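## Task

Push the key labelled RESUME on the operator panel so that its lamp ends up lit, with no other lamp lit apart from CALL's. It must stay lit without the robot holding anything in place, and the gripper must release and move away afterwards.

## Robot and tools

Robot: a single four-axis arm (lift, shoulder, elbow, wrist yaw) carrying a two-finger gripper that always stays level; it cannot tilt. The commanded point, end_effector_position, is the centre between the two rubber pads, 2 to 3 cm behind the fingertips. Fingers point along the gripper's +x axis and open and close along its y axis. The fingertips never touch each other, so a fingertip pressing one key could hit a neighbouring key with the other tip; keep that in mind, since a press is permanent.

Panel: four keys in random order, each with its name printed next to it. A gentle push until the key's lamp lights is enough. Read the labels from the cameras (cam_high 672x504, cam_low 672x504, cam_wrist 504x504 fisheye) and zoom in as needed.

Frames: the scene frame has its origin on the table top under the arm base, +z up, +y to the left when facing along +x. Result state lines give end_effector_position in metres and end_effector_quat_wxyz in this frame; printed positions get less accurate at long reach. Motion offsets, however, are expressed in the gripper's own axes.

Tool execute_actions, argument actions (a list with zero or one entry) and optional pictures (boolean). An empty list just returns the state. A wait entry is {"steps": n}, n up to 300 control steps of 1/30 s, counted from the previous result. A motion entry is {"rows": [...], "steps": k}: rows holds 1 to 15 rows, k at most 15 (default 15); each row lasts one step and the final row repeats to fill k. Each row is five numbers in [-1, 1]: dx, dy, dz, rz, opening. The first four are an offset, not a pose: the target relative to the gripper pose shown in the latest result that reports it (or, before any such result, and for later calls in the same reply, relative to where the robot is when the action begins), in gripper axes. Every row is measured from that same base, not from the prior row. Scale: 1.0 equals 0.6 m for dx, dy, dz and 180 degrees for rz; rz turns from +x toward +y. The fifth number, opening, is absolute: +1 fully open (0.140 m), -1 closed, which still leaves a 0.066 m gap. Closing fully from open takes about 0.6 s or more. Because offsets count from the measured hand, a zero row is not a pause: it pulls the hand back to that measured pose. Repeating a small offset against something rigid does not press further.

Tool move: target is one row of the same five numbers (offset in gripper axes from the last shown pose, plus absolute opening); speed in m/s from 0.002 to 0.5, default 0.25, turning capped at twice that in rad/s. It follows a straight path lasting 0.5 to 10 s (cut off at 10 s), takes the shorter turn, and does not slow for obstacles; the hand may lag, stray or overshoot speed, especially with the arm nearly straight. Faster contact and targets farther past the surface push harder. The result adds a move: line with the ending (done, off_target, moving, held, fault) and any limits: limits=paced means the sent pose was clipped; limits=held means some steps were blocked, after which the arm can move much faster than requested. The distance to target is also given.

Tool wait: seconds from 0 to 10; nothing new is sent meanwhile. Tool zoom_image: camera (cam_high, cam_low or cam_wrist) and region [x0, y0, x1, y1] in that camera's pixels, at most 504 by 504, origin top-left. Tool finished_scene: scene number (1 or 2); ends that scene irreversibly and gives the next task.

Control behaviour: each step the commanded pose is clipped to within 70 mm and 16 degrees of the measured pose. After an action the arm continues only to the last clipped pose, so check the reported pose and send the remainder. The simulation keeps running between calls. A Hand target line shows where the controller is now driving.

Result lines: Joint positions lists lift (m, 0 to 0.550), shoulder (-2.000 to 2.000), elbow (-2.800 to 2.800), wrist yaw (-12.566 to 12.566) in rad, then pad gap in m. Keep the elbow more than 0.4 rad away from 0 or the arm may fold and fault. grip_measured is the finger opening on the command scale. "pose unreachable" means the clearance check altered or blocked a command; HELD marks steps where a row was not fully sent.

Avoid: hitting or pressing hard (torque fault stops the arm 10 s; load limits lift 57 N, shoulder 8.55 N m, elbow 4.27 N m, wrist yaw 1.42 N m), pressing any wrong key, knocking anything off the table, and lingering in contact. Approach slowly, press lightly, confirm the lamp, then open and lift away before finishing.

Each tool is called after ">>>" as name([rows], argument=value, ...), one row to a line, values as JSON.

## Session

>>> execute_actions(actions=[])

Scene clock: 0.00 s of 7200.00 s.
end_effector_position=(+0.4047, +0.3264, +0.1623) grip_measured=+0.99 end_effector_quat_wxyz=(+0.840, +0.000, +0.000, -0.543)
Joint positions: [ 0.157  0.871 -2.409  0.389  0.14 ]
Motor temperatures (°C, as the motors report them): [30 24 24 22]
Hand target: +0.405, +0.326, +0.162; +0.840, +0.000, +0.000, -0.543

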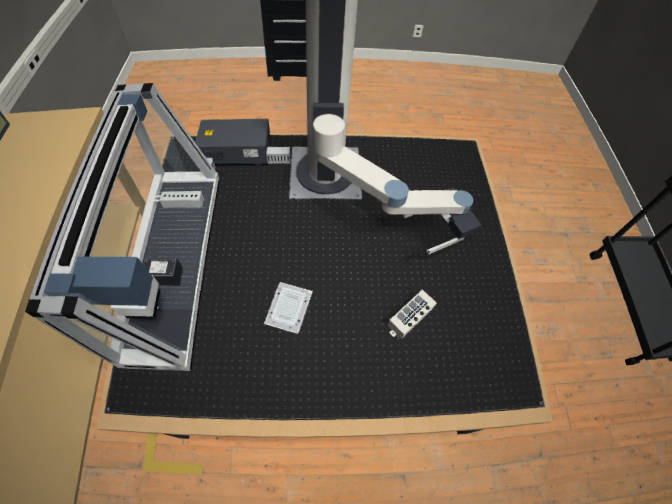

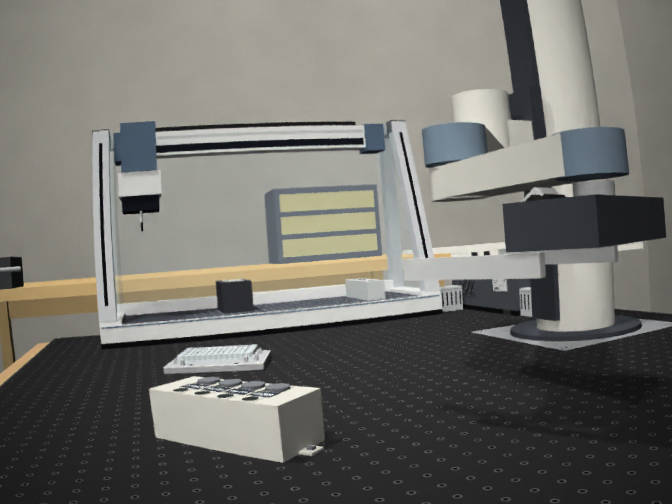

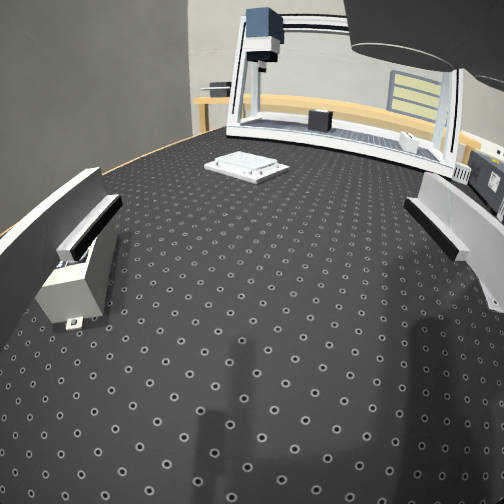

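>>> zoom_image(camera="cam_high", region=[376, 280, 456, 345])

>>> zoom_image(camera="cam_low", region=[140, 360, 340, 470])

Region (376, 280, 456, 345) of cam_high's 672x504 image, scaled by 6.300, with more detail than that image has; it fills the top 410 rows of this view, and the rest is white.

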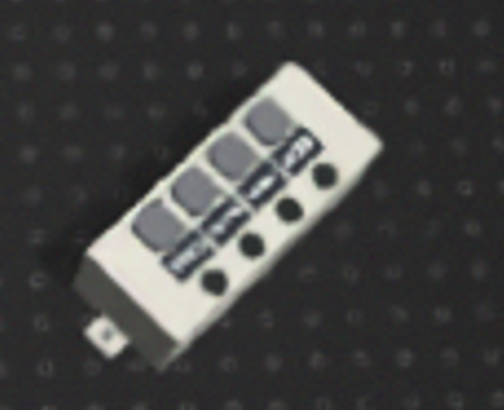

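Region (140, 360, 340, 470) of cam_low's 672x504 image, scaled by 2.520, with more detail than that image has; it fills the top 277 rows of this view, and the rest is white.

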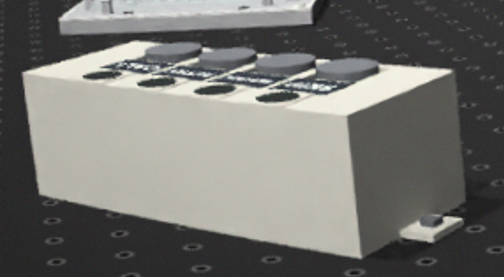

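>>> move(target=[0.29,0.135,-0.04,0.6,1], speed=0.5)

>>> zoom_image(camera="cam_wrist", region=[150, 100, 450, 350])

Scene clock: 36.03 s of 7200.00 s.
end_effector_position=(+0.5493, +0.2006, +0.1383) grip_measured=+0.99 end_effector_quat_wxyz=(+0.933, +0.000, +0.000, +0.360)
Joint positions: [ 0.133 -0.492 -1.178  2.406  0.14 ]
Motor temperatures (°C, as the motors report them): [30 24 24 22]
Hand target: +0.549, +0.201, +0.138; +0.933, +0.000, +0.000, +0.360
Off the commanded pose: 0.001 m, 0 deg.
After step 90, 30.70 s passed at rest.
move: done
camera_calibration (this result's frames):
cam_wrist: T_world_to_cam=[[0.671906, -0.740631, 0.00296393, -0.212152], [-0.442017, -0.404206, -0.800773, 0.422012], [0.594275, 0.536734, -0.59896, -0.255478], [0, 0, 0, 1]] pos_world=[0.480907, 0.150578, 0.185544]

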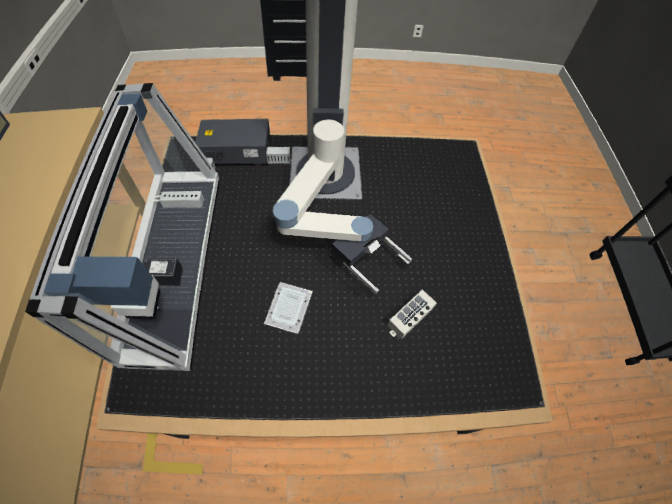

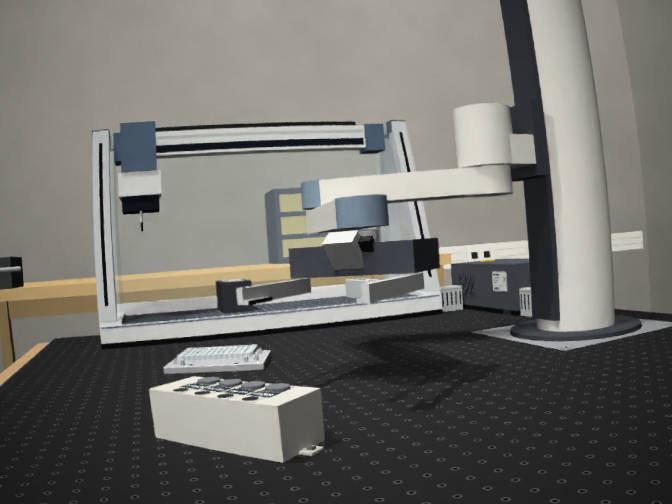

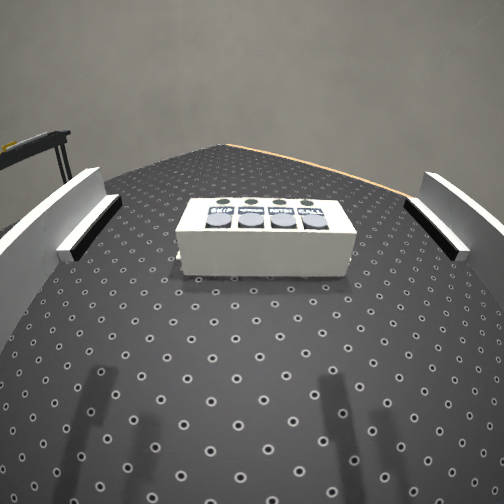

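Region (150, 100, 450, 350) of cam_wrist's 504x504 image, scaled by 1.680, with more detail than that image has.

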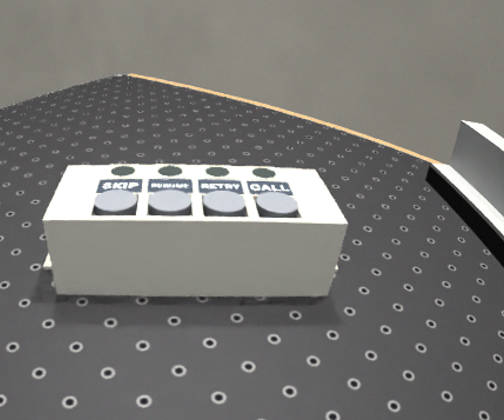

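>>> move(target=[0.185,0.138,-0.065,0,1], speed=0.4)

>>> zoom_image(camera="cam_wrist", region=[300, 140, 504, 340])

>>> zoom_image(camera="cam_low", region=[140, 300, 400, 440])

>>> zoom_image(camera="cam_high", region=[370, 250, 470, 345])

Scene clock: 54.57 s of 7200.00 s.
end_effector_position=(+0.5763, +0.3365, +0.0993) grip_measured=+0.99 end_effector_quat_wxyz=(+0.933, +0.000, +0.000, +0.360)
Joint positions: [ 0.094  0.011 -1.655  2.38   0.14 ]
Motor temperatures (°C, as the motors report them): [30 24 24 22]
Hand target: +0.576, +0.336, +0.099; +0.933, +0.000, +0.000, +0.360
Off the commanded pose: 0.000 m, 0 deg.
After step 90, 14.63 s passed at rest.
move: done
camera_calibration (this result's frames):
cam_wrist: T_world_to_cam=[[0.671765, -0.740758, 0.00296393, -0.129398], [-0.442094, -0.404122, -0.800773, 0.457596], [0.594377, 0.536621, -0.59896, -0.367816], [0, 0, 0, 1]] pos_world=[0.507847, 0.28645, 0.146506]

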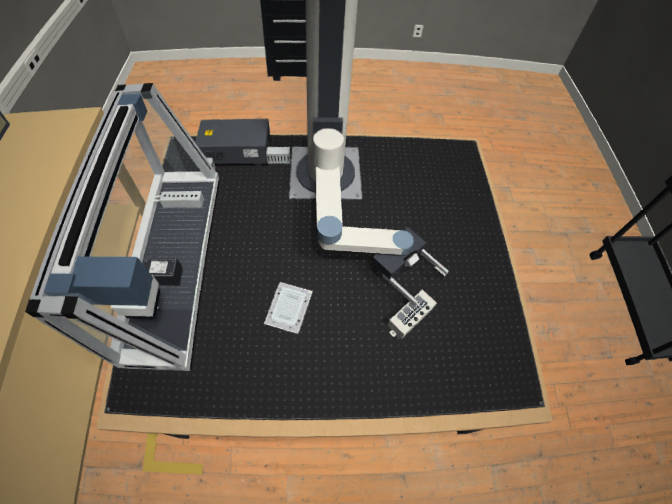

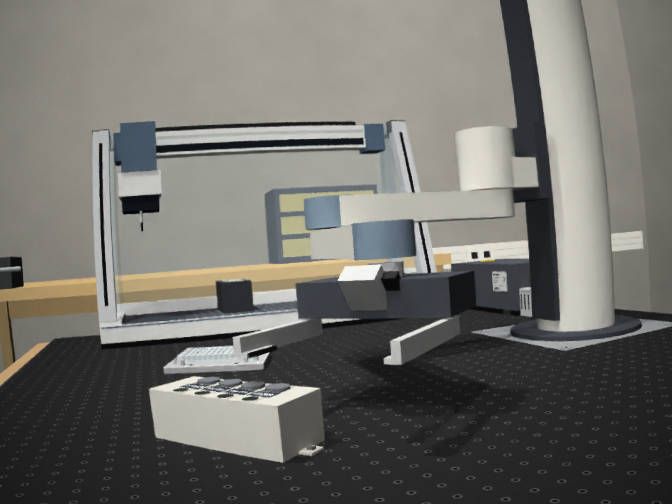

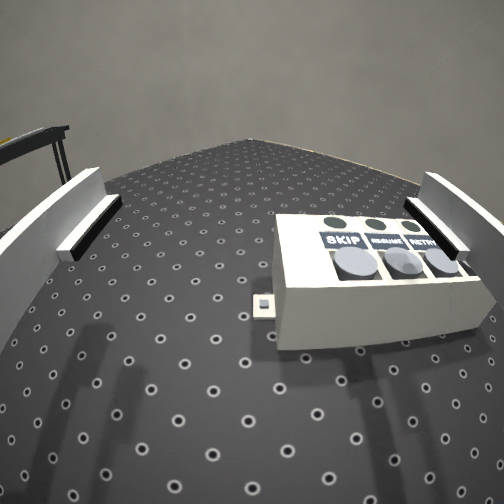

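Region (300, 140, 504, 340) of cam_wrist's 504x504 image, scaled by 2.471, with more detail than that image has; it fills the top 494 rows of this view, and the rest is white.

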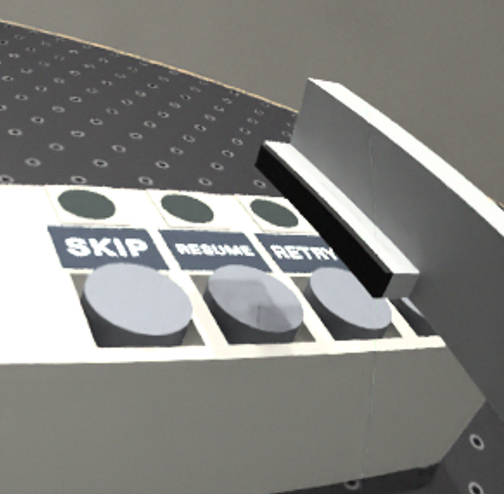

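Region (140, 300, 400, 440) of cam_low's 672x504 image, scaled by 1.938, with more detail than that image has; it fills the top 271 rows of this view, and the rest is white.

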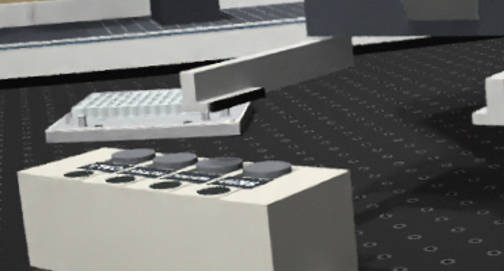

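Region (370, 250, 470, 345) of cam_high's 672x504 image, scaled by 5.040, with more detail than that image has; it fills the top 479 rows of this view, and the rest is white.

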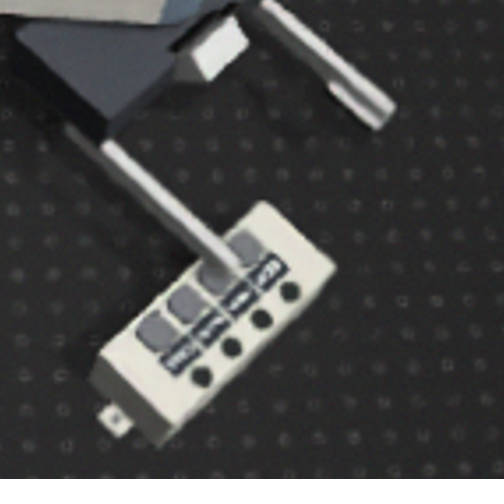

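>>> move(target=[0.006,0.001,-0.04,0,1], speed=0.08)

>>> zoom_image(camera="cam_low", region=[170, 340, 330, 420])

Scene clock: 67.33 s of 7200.00 s.
end_effector_position=(+0.5786, +0.3393, +0.0753) grip_measured=+0.99 end_effector_quat_wxyz=(+0.933, +0.000, +0.000, +0.359)
Joint positions: [ 0.07   0.022 -1.676  2.389  0.14 ]
Motor temperatures (°C, as the motors report them): [30 24 24 22]
Hand target: +0.579, +0.339, +0.075; +0.933, +0.000, +0.000, +0.360
Off the commanded pose: 0.000 m, 0 deg.
After step 90, 9.07 s passed at rest.
move: done
camera_calibration (this result's frames):
cam_wrist: T_world_to_cam=[[0.671534, -0.740967, 0.00296393, -0.128592], [-0.44222, -0.403985, -0.800773, 0.440517], [0.594544, 0.536436, -0.59896, -0.385113], [0, 0, 0, 1]] pos_world=[0.510126, 0.289268, 0.122469]

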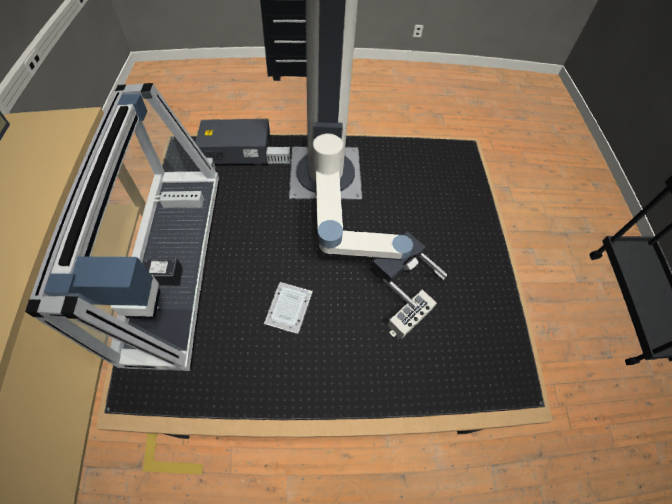

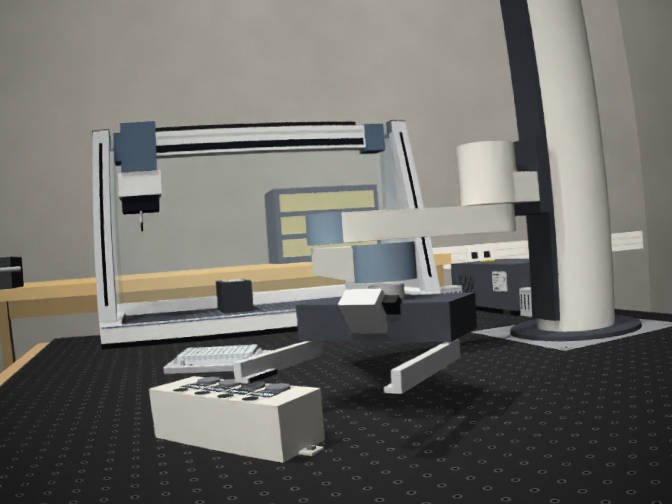

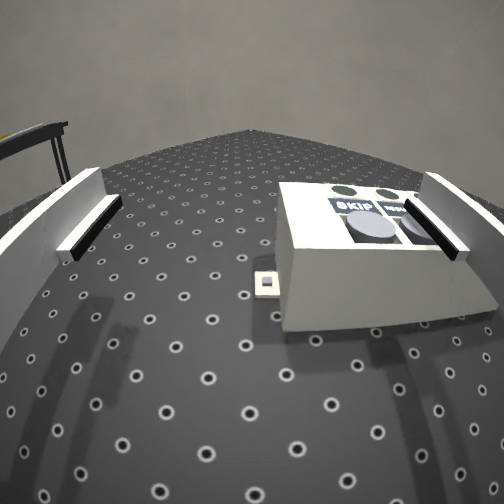

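Region (170, 340, 330, 420) of cam_low's 672x504 image, scaled by 3.150, with more detail than that image has.

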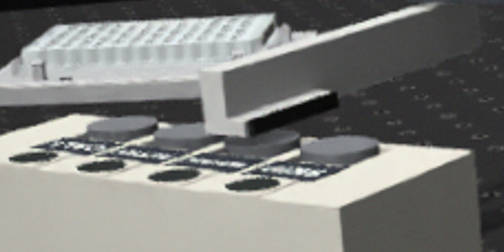

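>>> move(target=[0,0,-0.013,0,1], speed=0.02)

>>> zoom_image(camera="cam_low", region=[170, 340, 330, 420])

Scene clock: 72.00 s of 7200.00 s.
end_effector_position=(+0.5786, +0.3393, +0.0684) grip_measured=+0.99 end_effector_quat_wxyz=(+0.933, +0.000, +0.000, +0.359)
Joint positions: [ 0.063  0.022 -1.676  2.389  0.14 ]
Motor temperatures (°C, as the motors report them): [30 24 24 22]
Hand target: +0.579, +0.339, +0.067; +0.933, +0.000, +0.000, +0.359
Off the commanded pose: 0.001 m, 0 deg.
After step 90, 0.97 s passed at rest.
move: done
camera_calibration (this result's frames):
cam_wrist: T_world_to_cam=[[0.671438, -0.741055, 0.00296393, -0.128482], [-0.442273, -0.403927, -0.800773, 0.435032], [0.594614, 0.536358, -0.59896, -0.389213], [0, 0, 0, 1]] pos_world=[0.510102, 0.289266, 0.11562]

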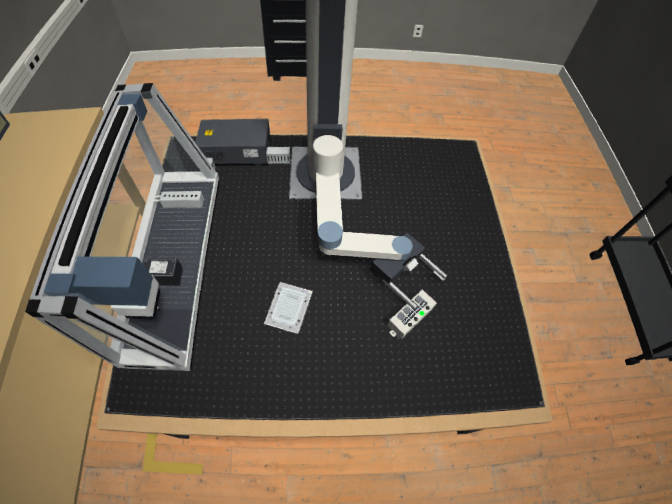

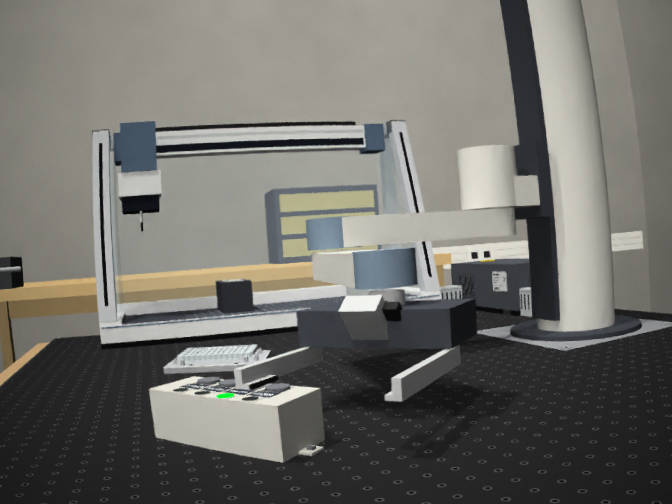

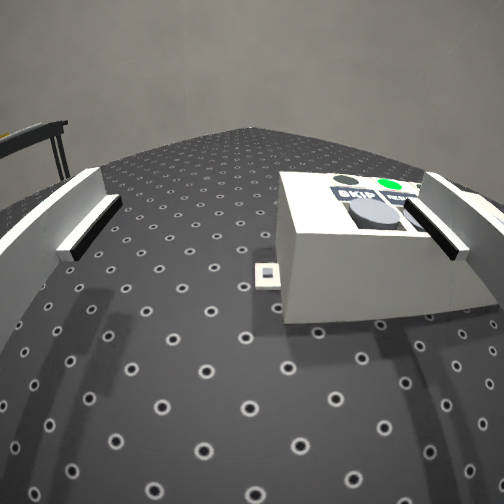

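Region (170, 340, 330, 420) of cam_low's 672x504 image, scaled by 3.150, with more detail than that image has.

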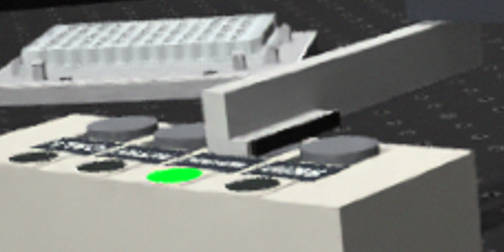

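>>> move(target=[-0.15,0,0.16,0,1], speed=0.3)

Scene clock: 77.93 s of 7200.00 s.
end_effector_position=(+0.5117, +0.2790, +0.1644) grip_measured=+0.99 end_effector_quat_wxyz=(+0.933, +0.000, +0.000, +0.360)
Joint positions: [ 0.159 -0.184 -1.209  2.129  0.14 ]
Motor temperatures (°C, as the motors report them): [30 24 24 22]
Hand target: +0.512, +0.279, +0.164; +0.933, +0.000, +0.000, +0.359
Off the commanded pose: 0.000 m, 0 deg.
After step 90, 2.10 s passed at rest.
move: done
camera_calibration (this result's frames):
cam_wrist: T_world_to_cam=[[0.671689, -0.740828, 0.00296393, -0.12873], [-0.442136, -0.404077, -0.800773, 0.457957], [0.594433, 0.53656, -0.59896, -0.259522], [0, 0, 0, 1]] pos_world=[0.443214, 0.228932, 0.211658]

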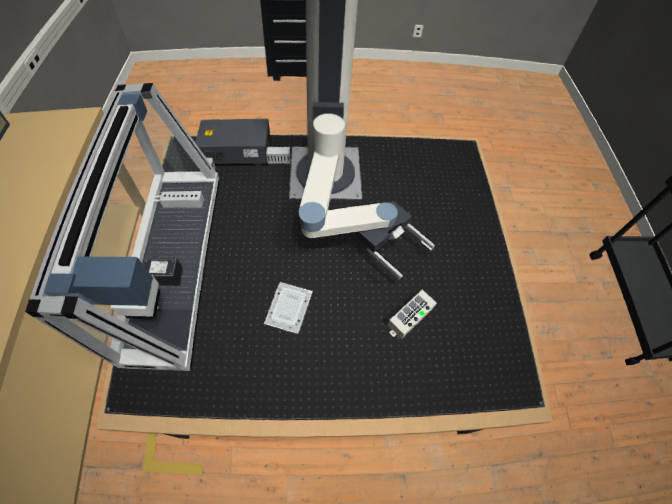

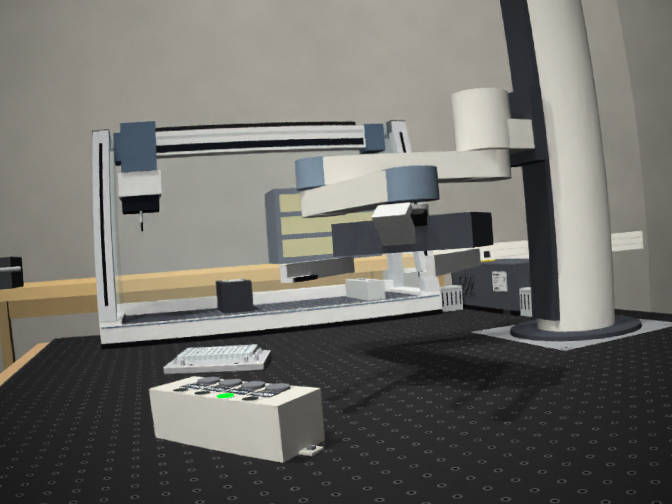

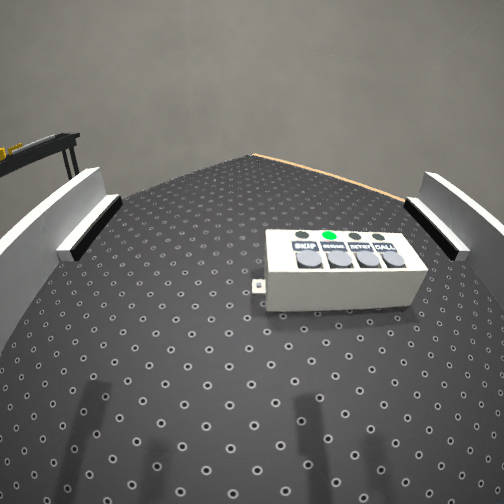

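>>> finished_scene(scene=1)

The scene is finished: the task was done.


## Next scene

Push the key labelled SKIP on the operator panel so that its lamp ends up lit, with no other lamp lit apart from CALL's. It must stay lit without the robot holding anything in place, and the gripper must release and move away afterwards.

>>> execute_actions(actions=[])

Scene clock: 0.00 s of 7200.00 s.
end_effector_position=(+0.5641, -0.3120, +0.4992) grip_measured=+0.99 end_effector_quat_wxyz=(+0.846, -0.000, -0.000, -0.533)
Joint positions: [ 0.494 -1.202 -1.619 -4.586  0.14 ]
Motor temperatures (°C, as the motors report them): [30 24 24 22]
Hand target: +0.564, -0.312, +0.499; +0.846, -0.000, -0.000, -0.533
camera_calibration (this result's frames):
cam_wrist: T_world_to_cam=[[-0.901426, -0.432924, 0.00296393, 0.380755], [-0.261446, 0.538895, -0.800773, 0.702653], [0.345077, -0.722612, -0.59896, -0.0253347], [0, 0, 0, 1]] pos_world=[0.53567, -0.232125, 0.546362]

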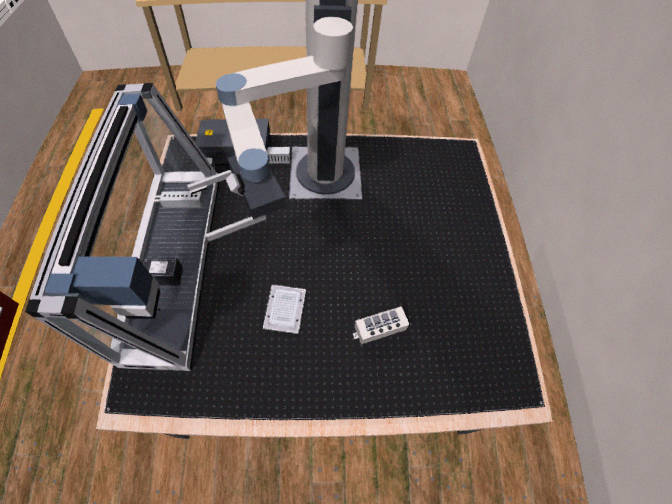

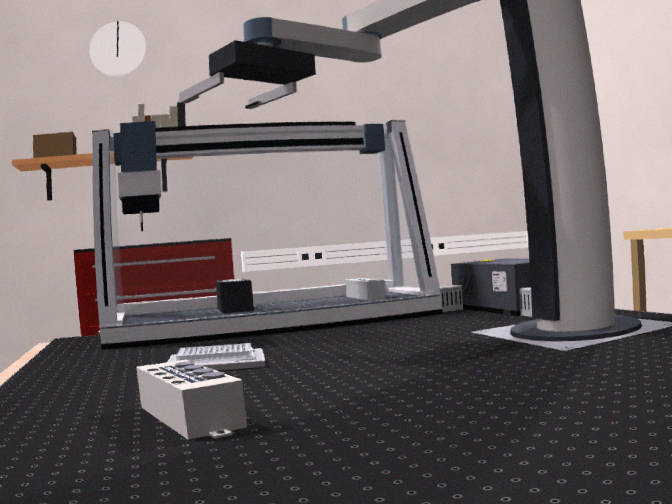

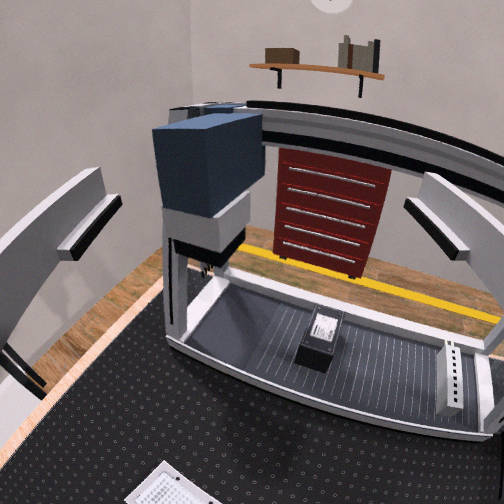

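>>> zoom_image(camera="cam_high", region=[345, 295, 420, 350])

>>> zoom_image(camera="cam_low", region=[130, 350, 260, 420])

Region (345, 295, 420, 350) of cam_high's 672x504 image, scaled by 6.720, with more detail than that image has; it fills the top 370 rows of this view, and the rest is white.

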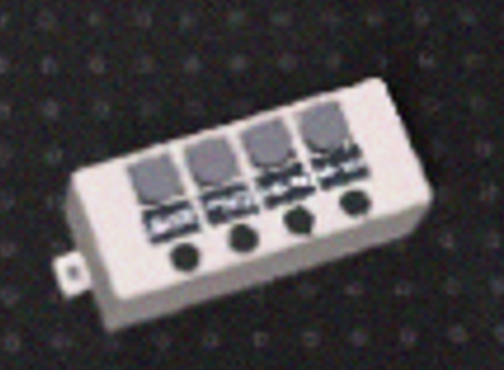

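Region (130, 350, 260, 420) of cam_low's 672x504 image, scaled by 3.877, with more detail than that image has; it fills the top 271 rows of this view, and the rest is white.

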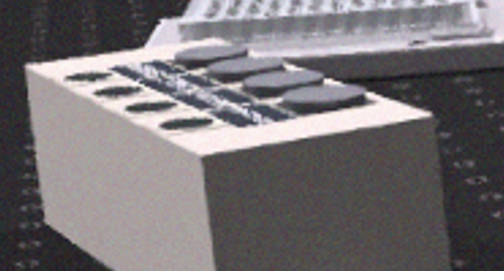

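>>> move(target=[-0.707,0.48,-0.655,0.456,1], speed=0.5)

>>> zoom_image(camera="cam_wrist", region=[180, 160, 504, 340])

Scene clock: 20.20 s of 7200.00 s.
end_effector_position=(+0.6411, +0.1949, +0.1061) grip_measured=+0.99 end_effector_quat_wxyz=(+0.988, -0.000, -0.000, +0.154)
Joint positions: [ 0.101 -0.286 -1.555 -4.134  0.14 ]
Motor temperatures (°C, as the motors report them): [30 24 24 22]
Hand target: +0.641, +0.195, +0.106; +0.988, -0.000, -0.000, +0.154
Off the commanded pose: 0.001 m, 0 deg.
After step 90, 15.27 s passed at rest.
move: done
camera_calibration (this result's frames):
cam_wrist: T_world_to_cam=[[0.304365, -0.952551, 0.00296393, -0.00105152], [-0.569823, -0.184565, -0.800773, 0.473559], [0.763324, 0.242039, -0.59896, -0.377149], [0, 0, 0, 1]] pos_world=[0.558051, 0.177685, 0.153319]

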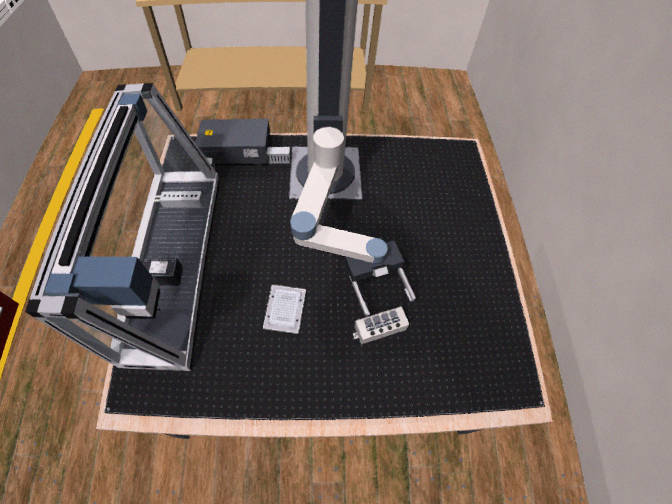

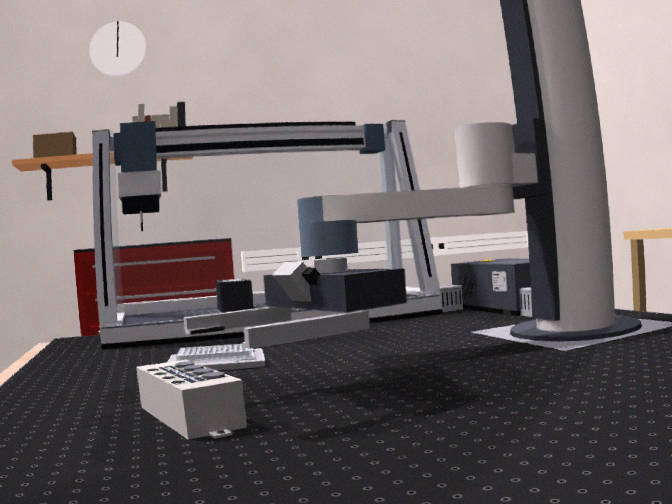

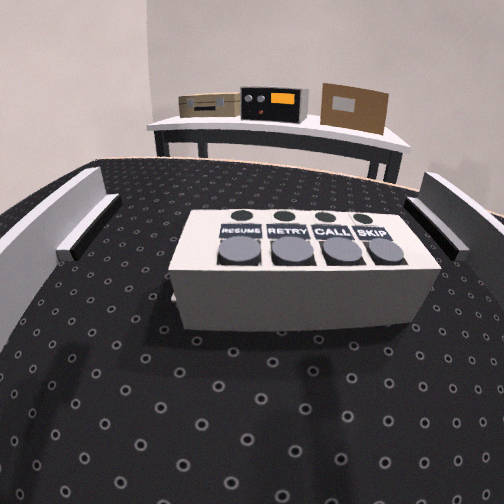

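Region (180, 160, 504, 340) of cam_wrist's 504x504 image, scaled by 1.556, with more detail than that image has.

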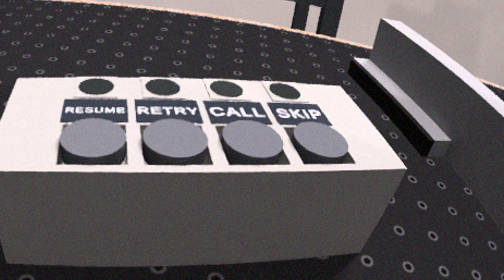

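>>> move(target=[0.04,0,-0.05,0,1], speed=0.12)

>>> move(target=[0,0,-0.013,0,1], speed=0.02)

Scene clock: 35.80 s of 7200.00 s.
end_effector_position=(+0.6640, +0.2020, +0.0761) grip_measured=+0.99 end_effector_quat_wxyz=(+0.988, -0.000, -0.000, +0.153)
Joint positions: [ 0.071 -0.236 -1.69  -4.05   0.14 ]
Motor temperatures (°C, as the motors report them): [30 24 24 22]
Hand target: +0.664, +0.202, +0.076; +0.988, -0.000, -0.000, +0.154
Off the commanded pose: 0.000 m, 0 deg.
After step 90, 11.90 s passed at rest.
move: done
camera_calibration (this result's frames):
cam_wrist: T_world_to_cam=[[0.303883, -0.952705, 0.00296393, -0.000763643], [-0.569916, -0.184277, -0.800773, 0.463901], [0.763447, 0.241653, -0.59896, -0.414395], [0, 0, 0, 1]] pos_world=[0.580985, 0.184898, 0.123276]

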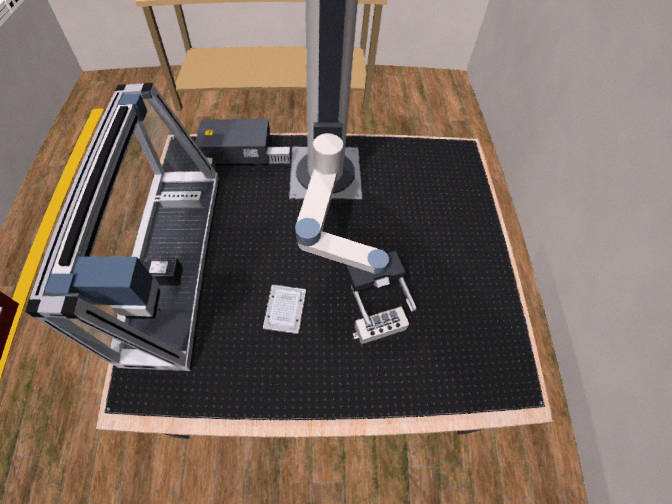

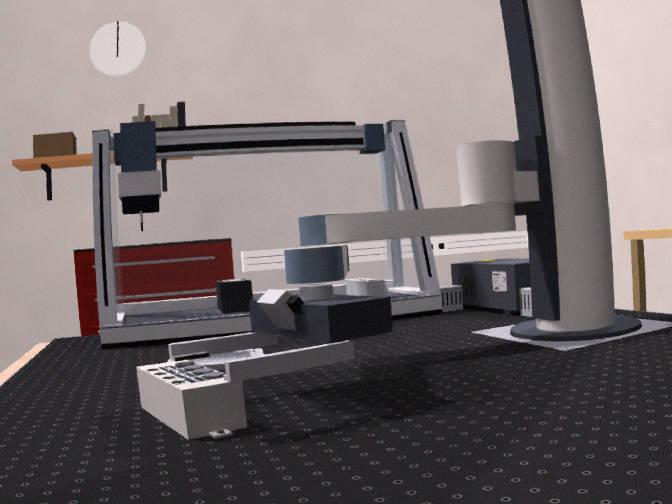

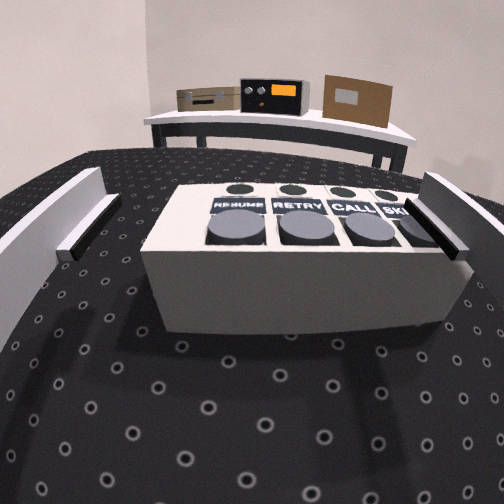

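Scene clock: 36.50 s of 7200.00 s.
end_effector_position=(+0.6640, +0.2020, +0.0686) grip_measured=+0.99 end_effector_quat_wxyz=(+0.988, -0.000, -0.000, +0.153)
Joint positions: [ 0.064 -0.236 -1.69  -4.05   0.14 ]
Motor temperatures (°C, as the motors report them): [30 24 24 22]
Hand target: +0.664, +0.202, +0.068; +0.988, -0.000, -0.000, +0.153
Off the commanded pose: 0.000 m, 0 deg.
move: done
camera_calibration (this result's frames):
cam_wrist: T_world_to_cam=[[0.303836, -0.95272, 0.00296393, -0.00070659], [-0.569925, -0.184249, -0.800773, 0.457953], [0.763459, 0.241615, -0.59896, -0.418833], [0, 0, 0, 1]] pos_world=[0.580975, 0.1849, 0.115854]

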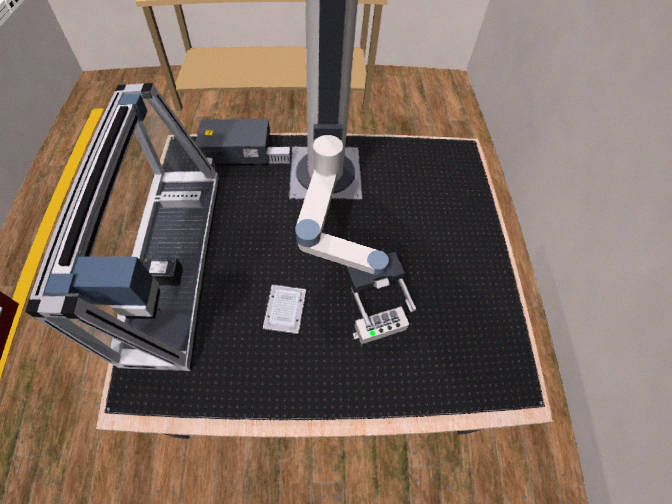

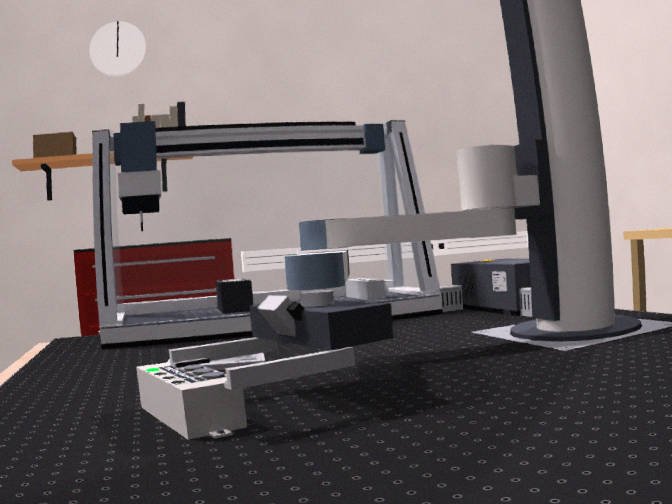

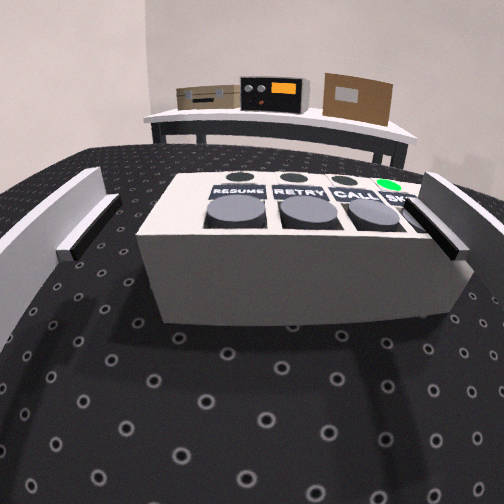

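>>> move(target=[-0.15,0,0.16,0,1], speed=0.3)

Scene clock: 42.23 s of 7200.00 s.
end_effector_position=(+0.5781, +0.1749, +0.1647) grip_measured=+0.99 end_effector_quat_wxyz=(+0.988, -0.000, -0.000, +0.153)
Joint positions: [ 0.16  -0.393 -1.224 -4.358  0.14 ]
Motor temperatures (°C, as the motors report them): [30 24 24 22]
Hand target: +0.578, +0.175, +0.165; +0.988, -0.000, -0.000, +0.153
Off the commanded pose: 0.000 m, 0 deg.
After step 90, 1.90 s passed at rest.
move: done
camera_calibration (this result's frames):
cam_wrist: T_world_to_cam=[[0.304249, -0.952588, 0.00296393, -0.00100871], [-0.569845, -0.184495, -0.800773, 0.480911], [0.763354, 0.241945, -0.59896, -0.289178], [0, 0, 0, 1]] pos_world=[0.495097, 0.15773, 0.211897]

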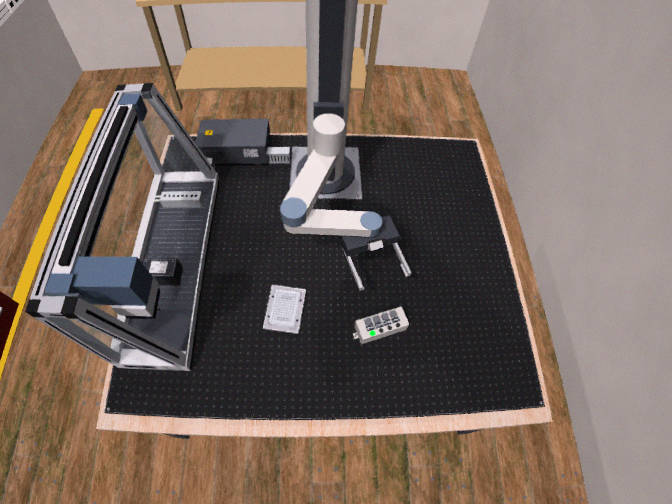

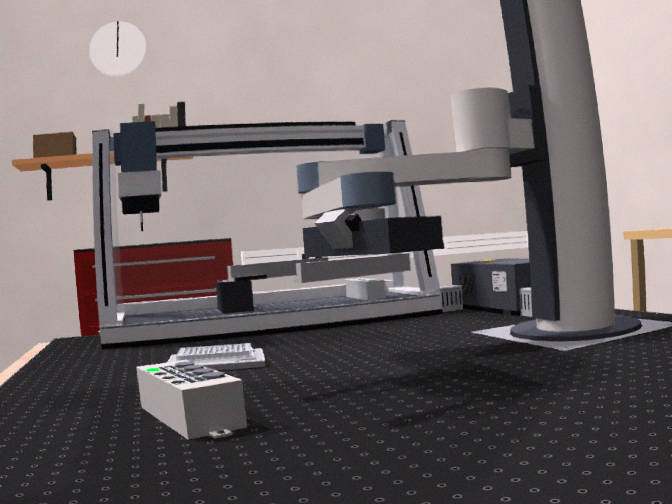

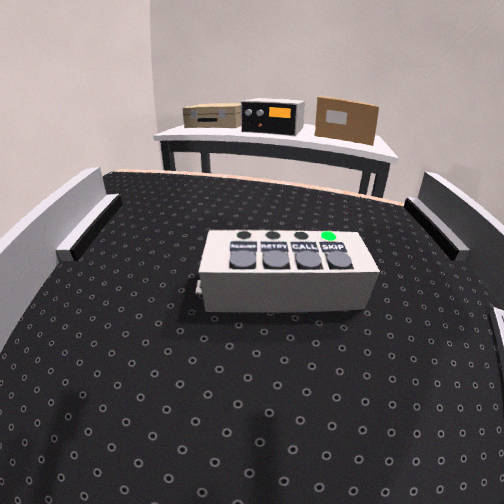

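>>> finished_scene(scene=2)

The scene is finished: the task was done.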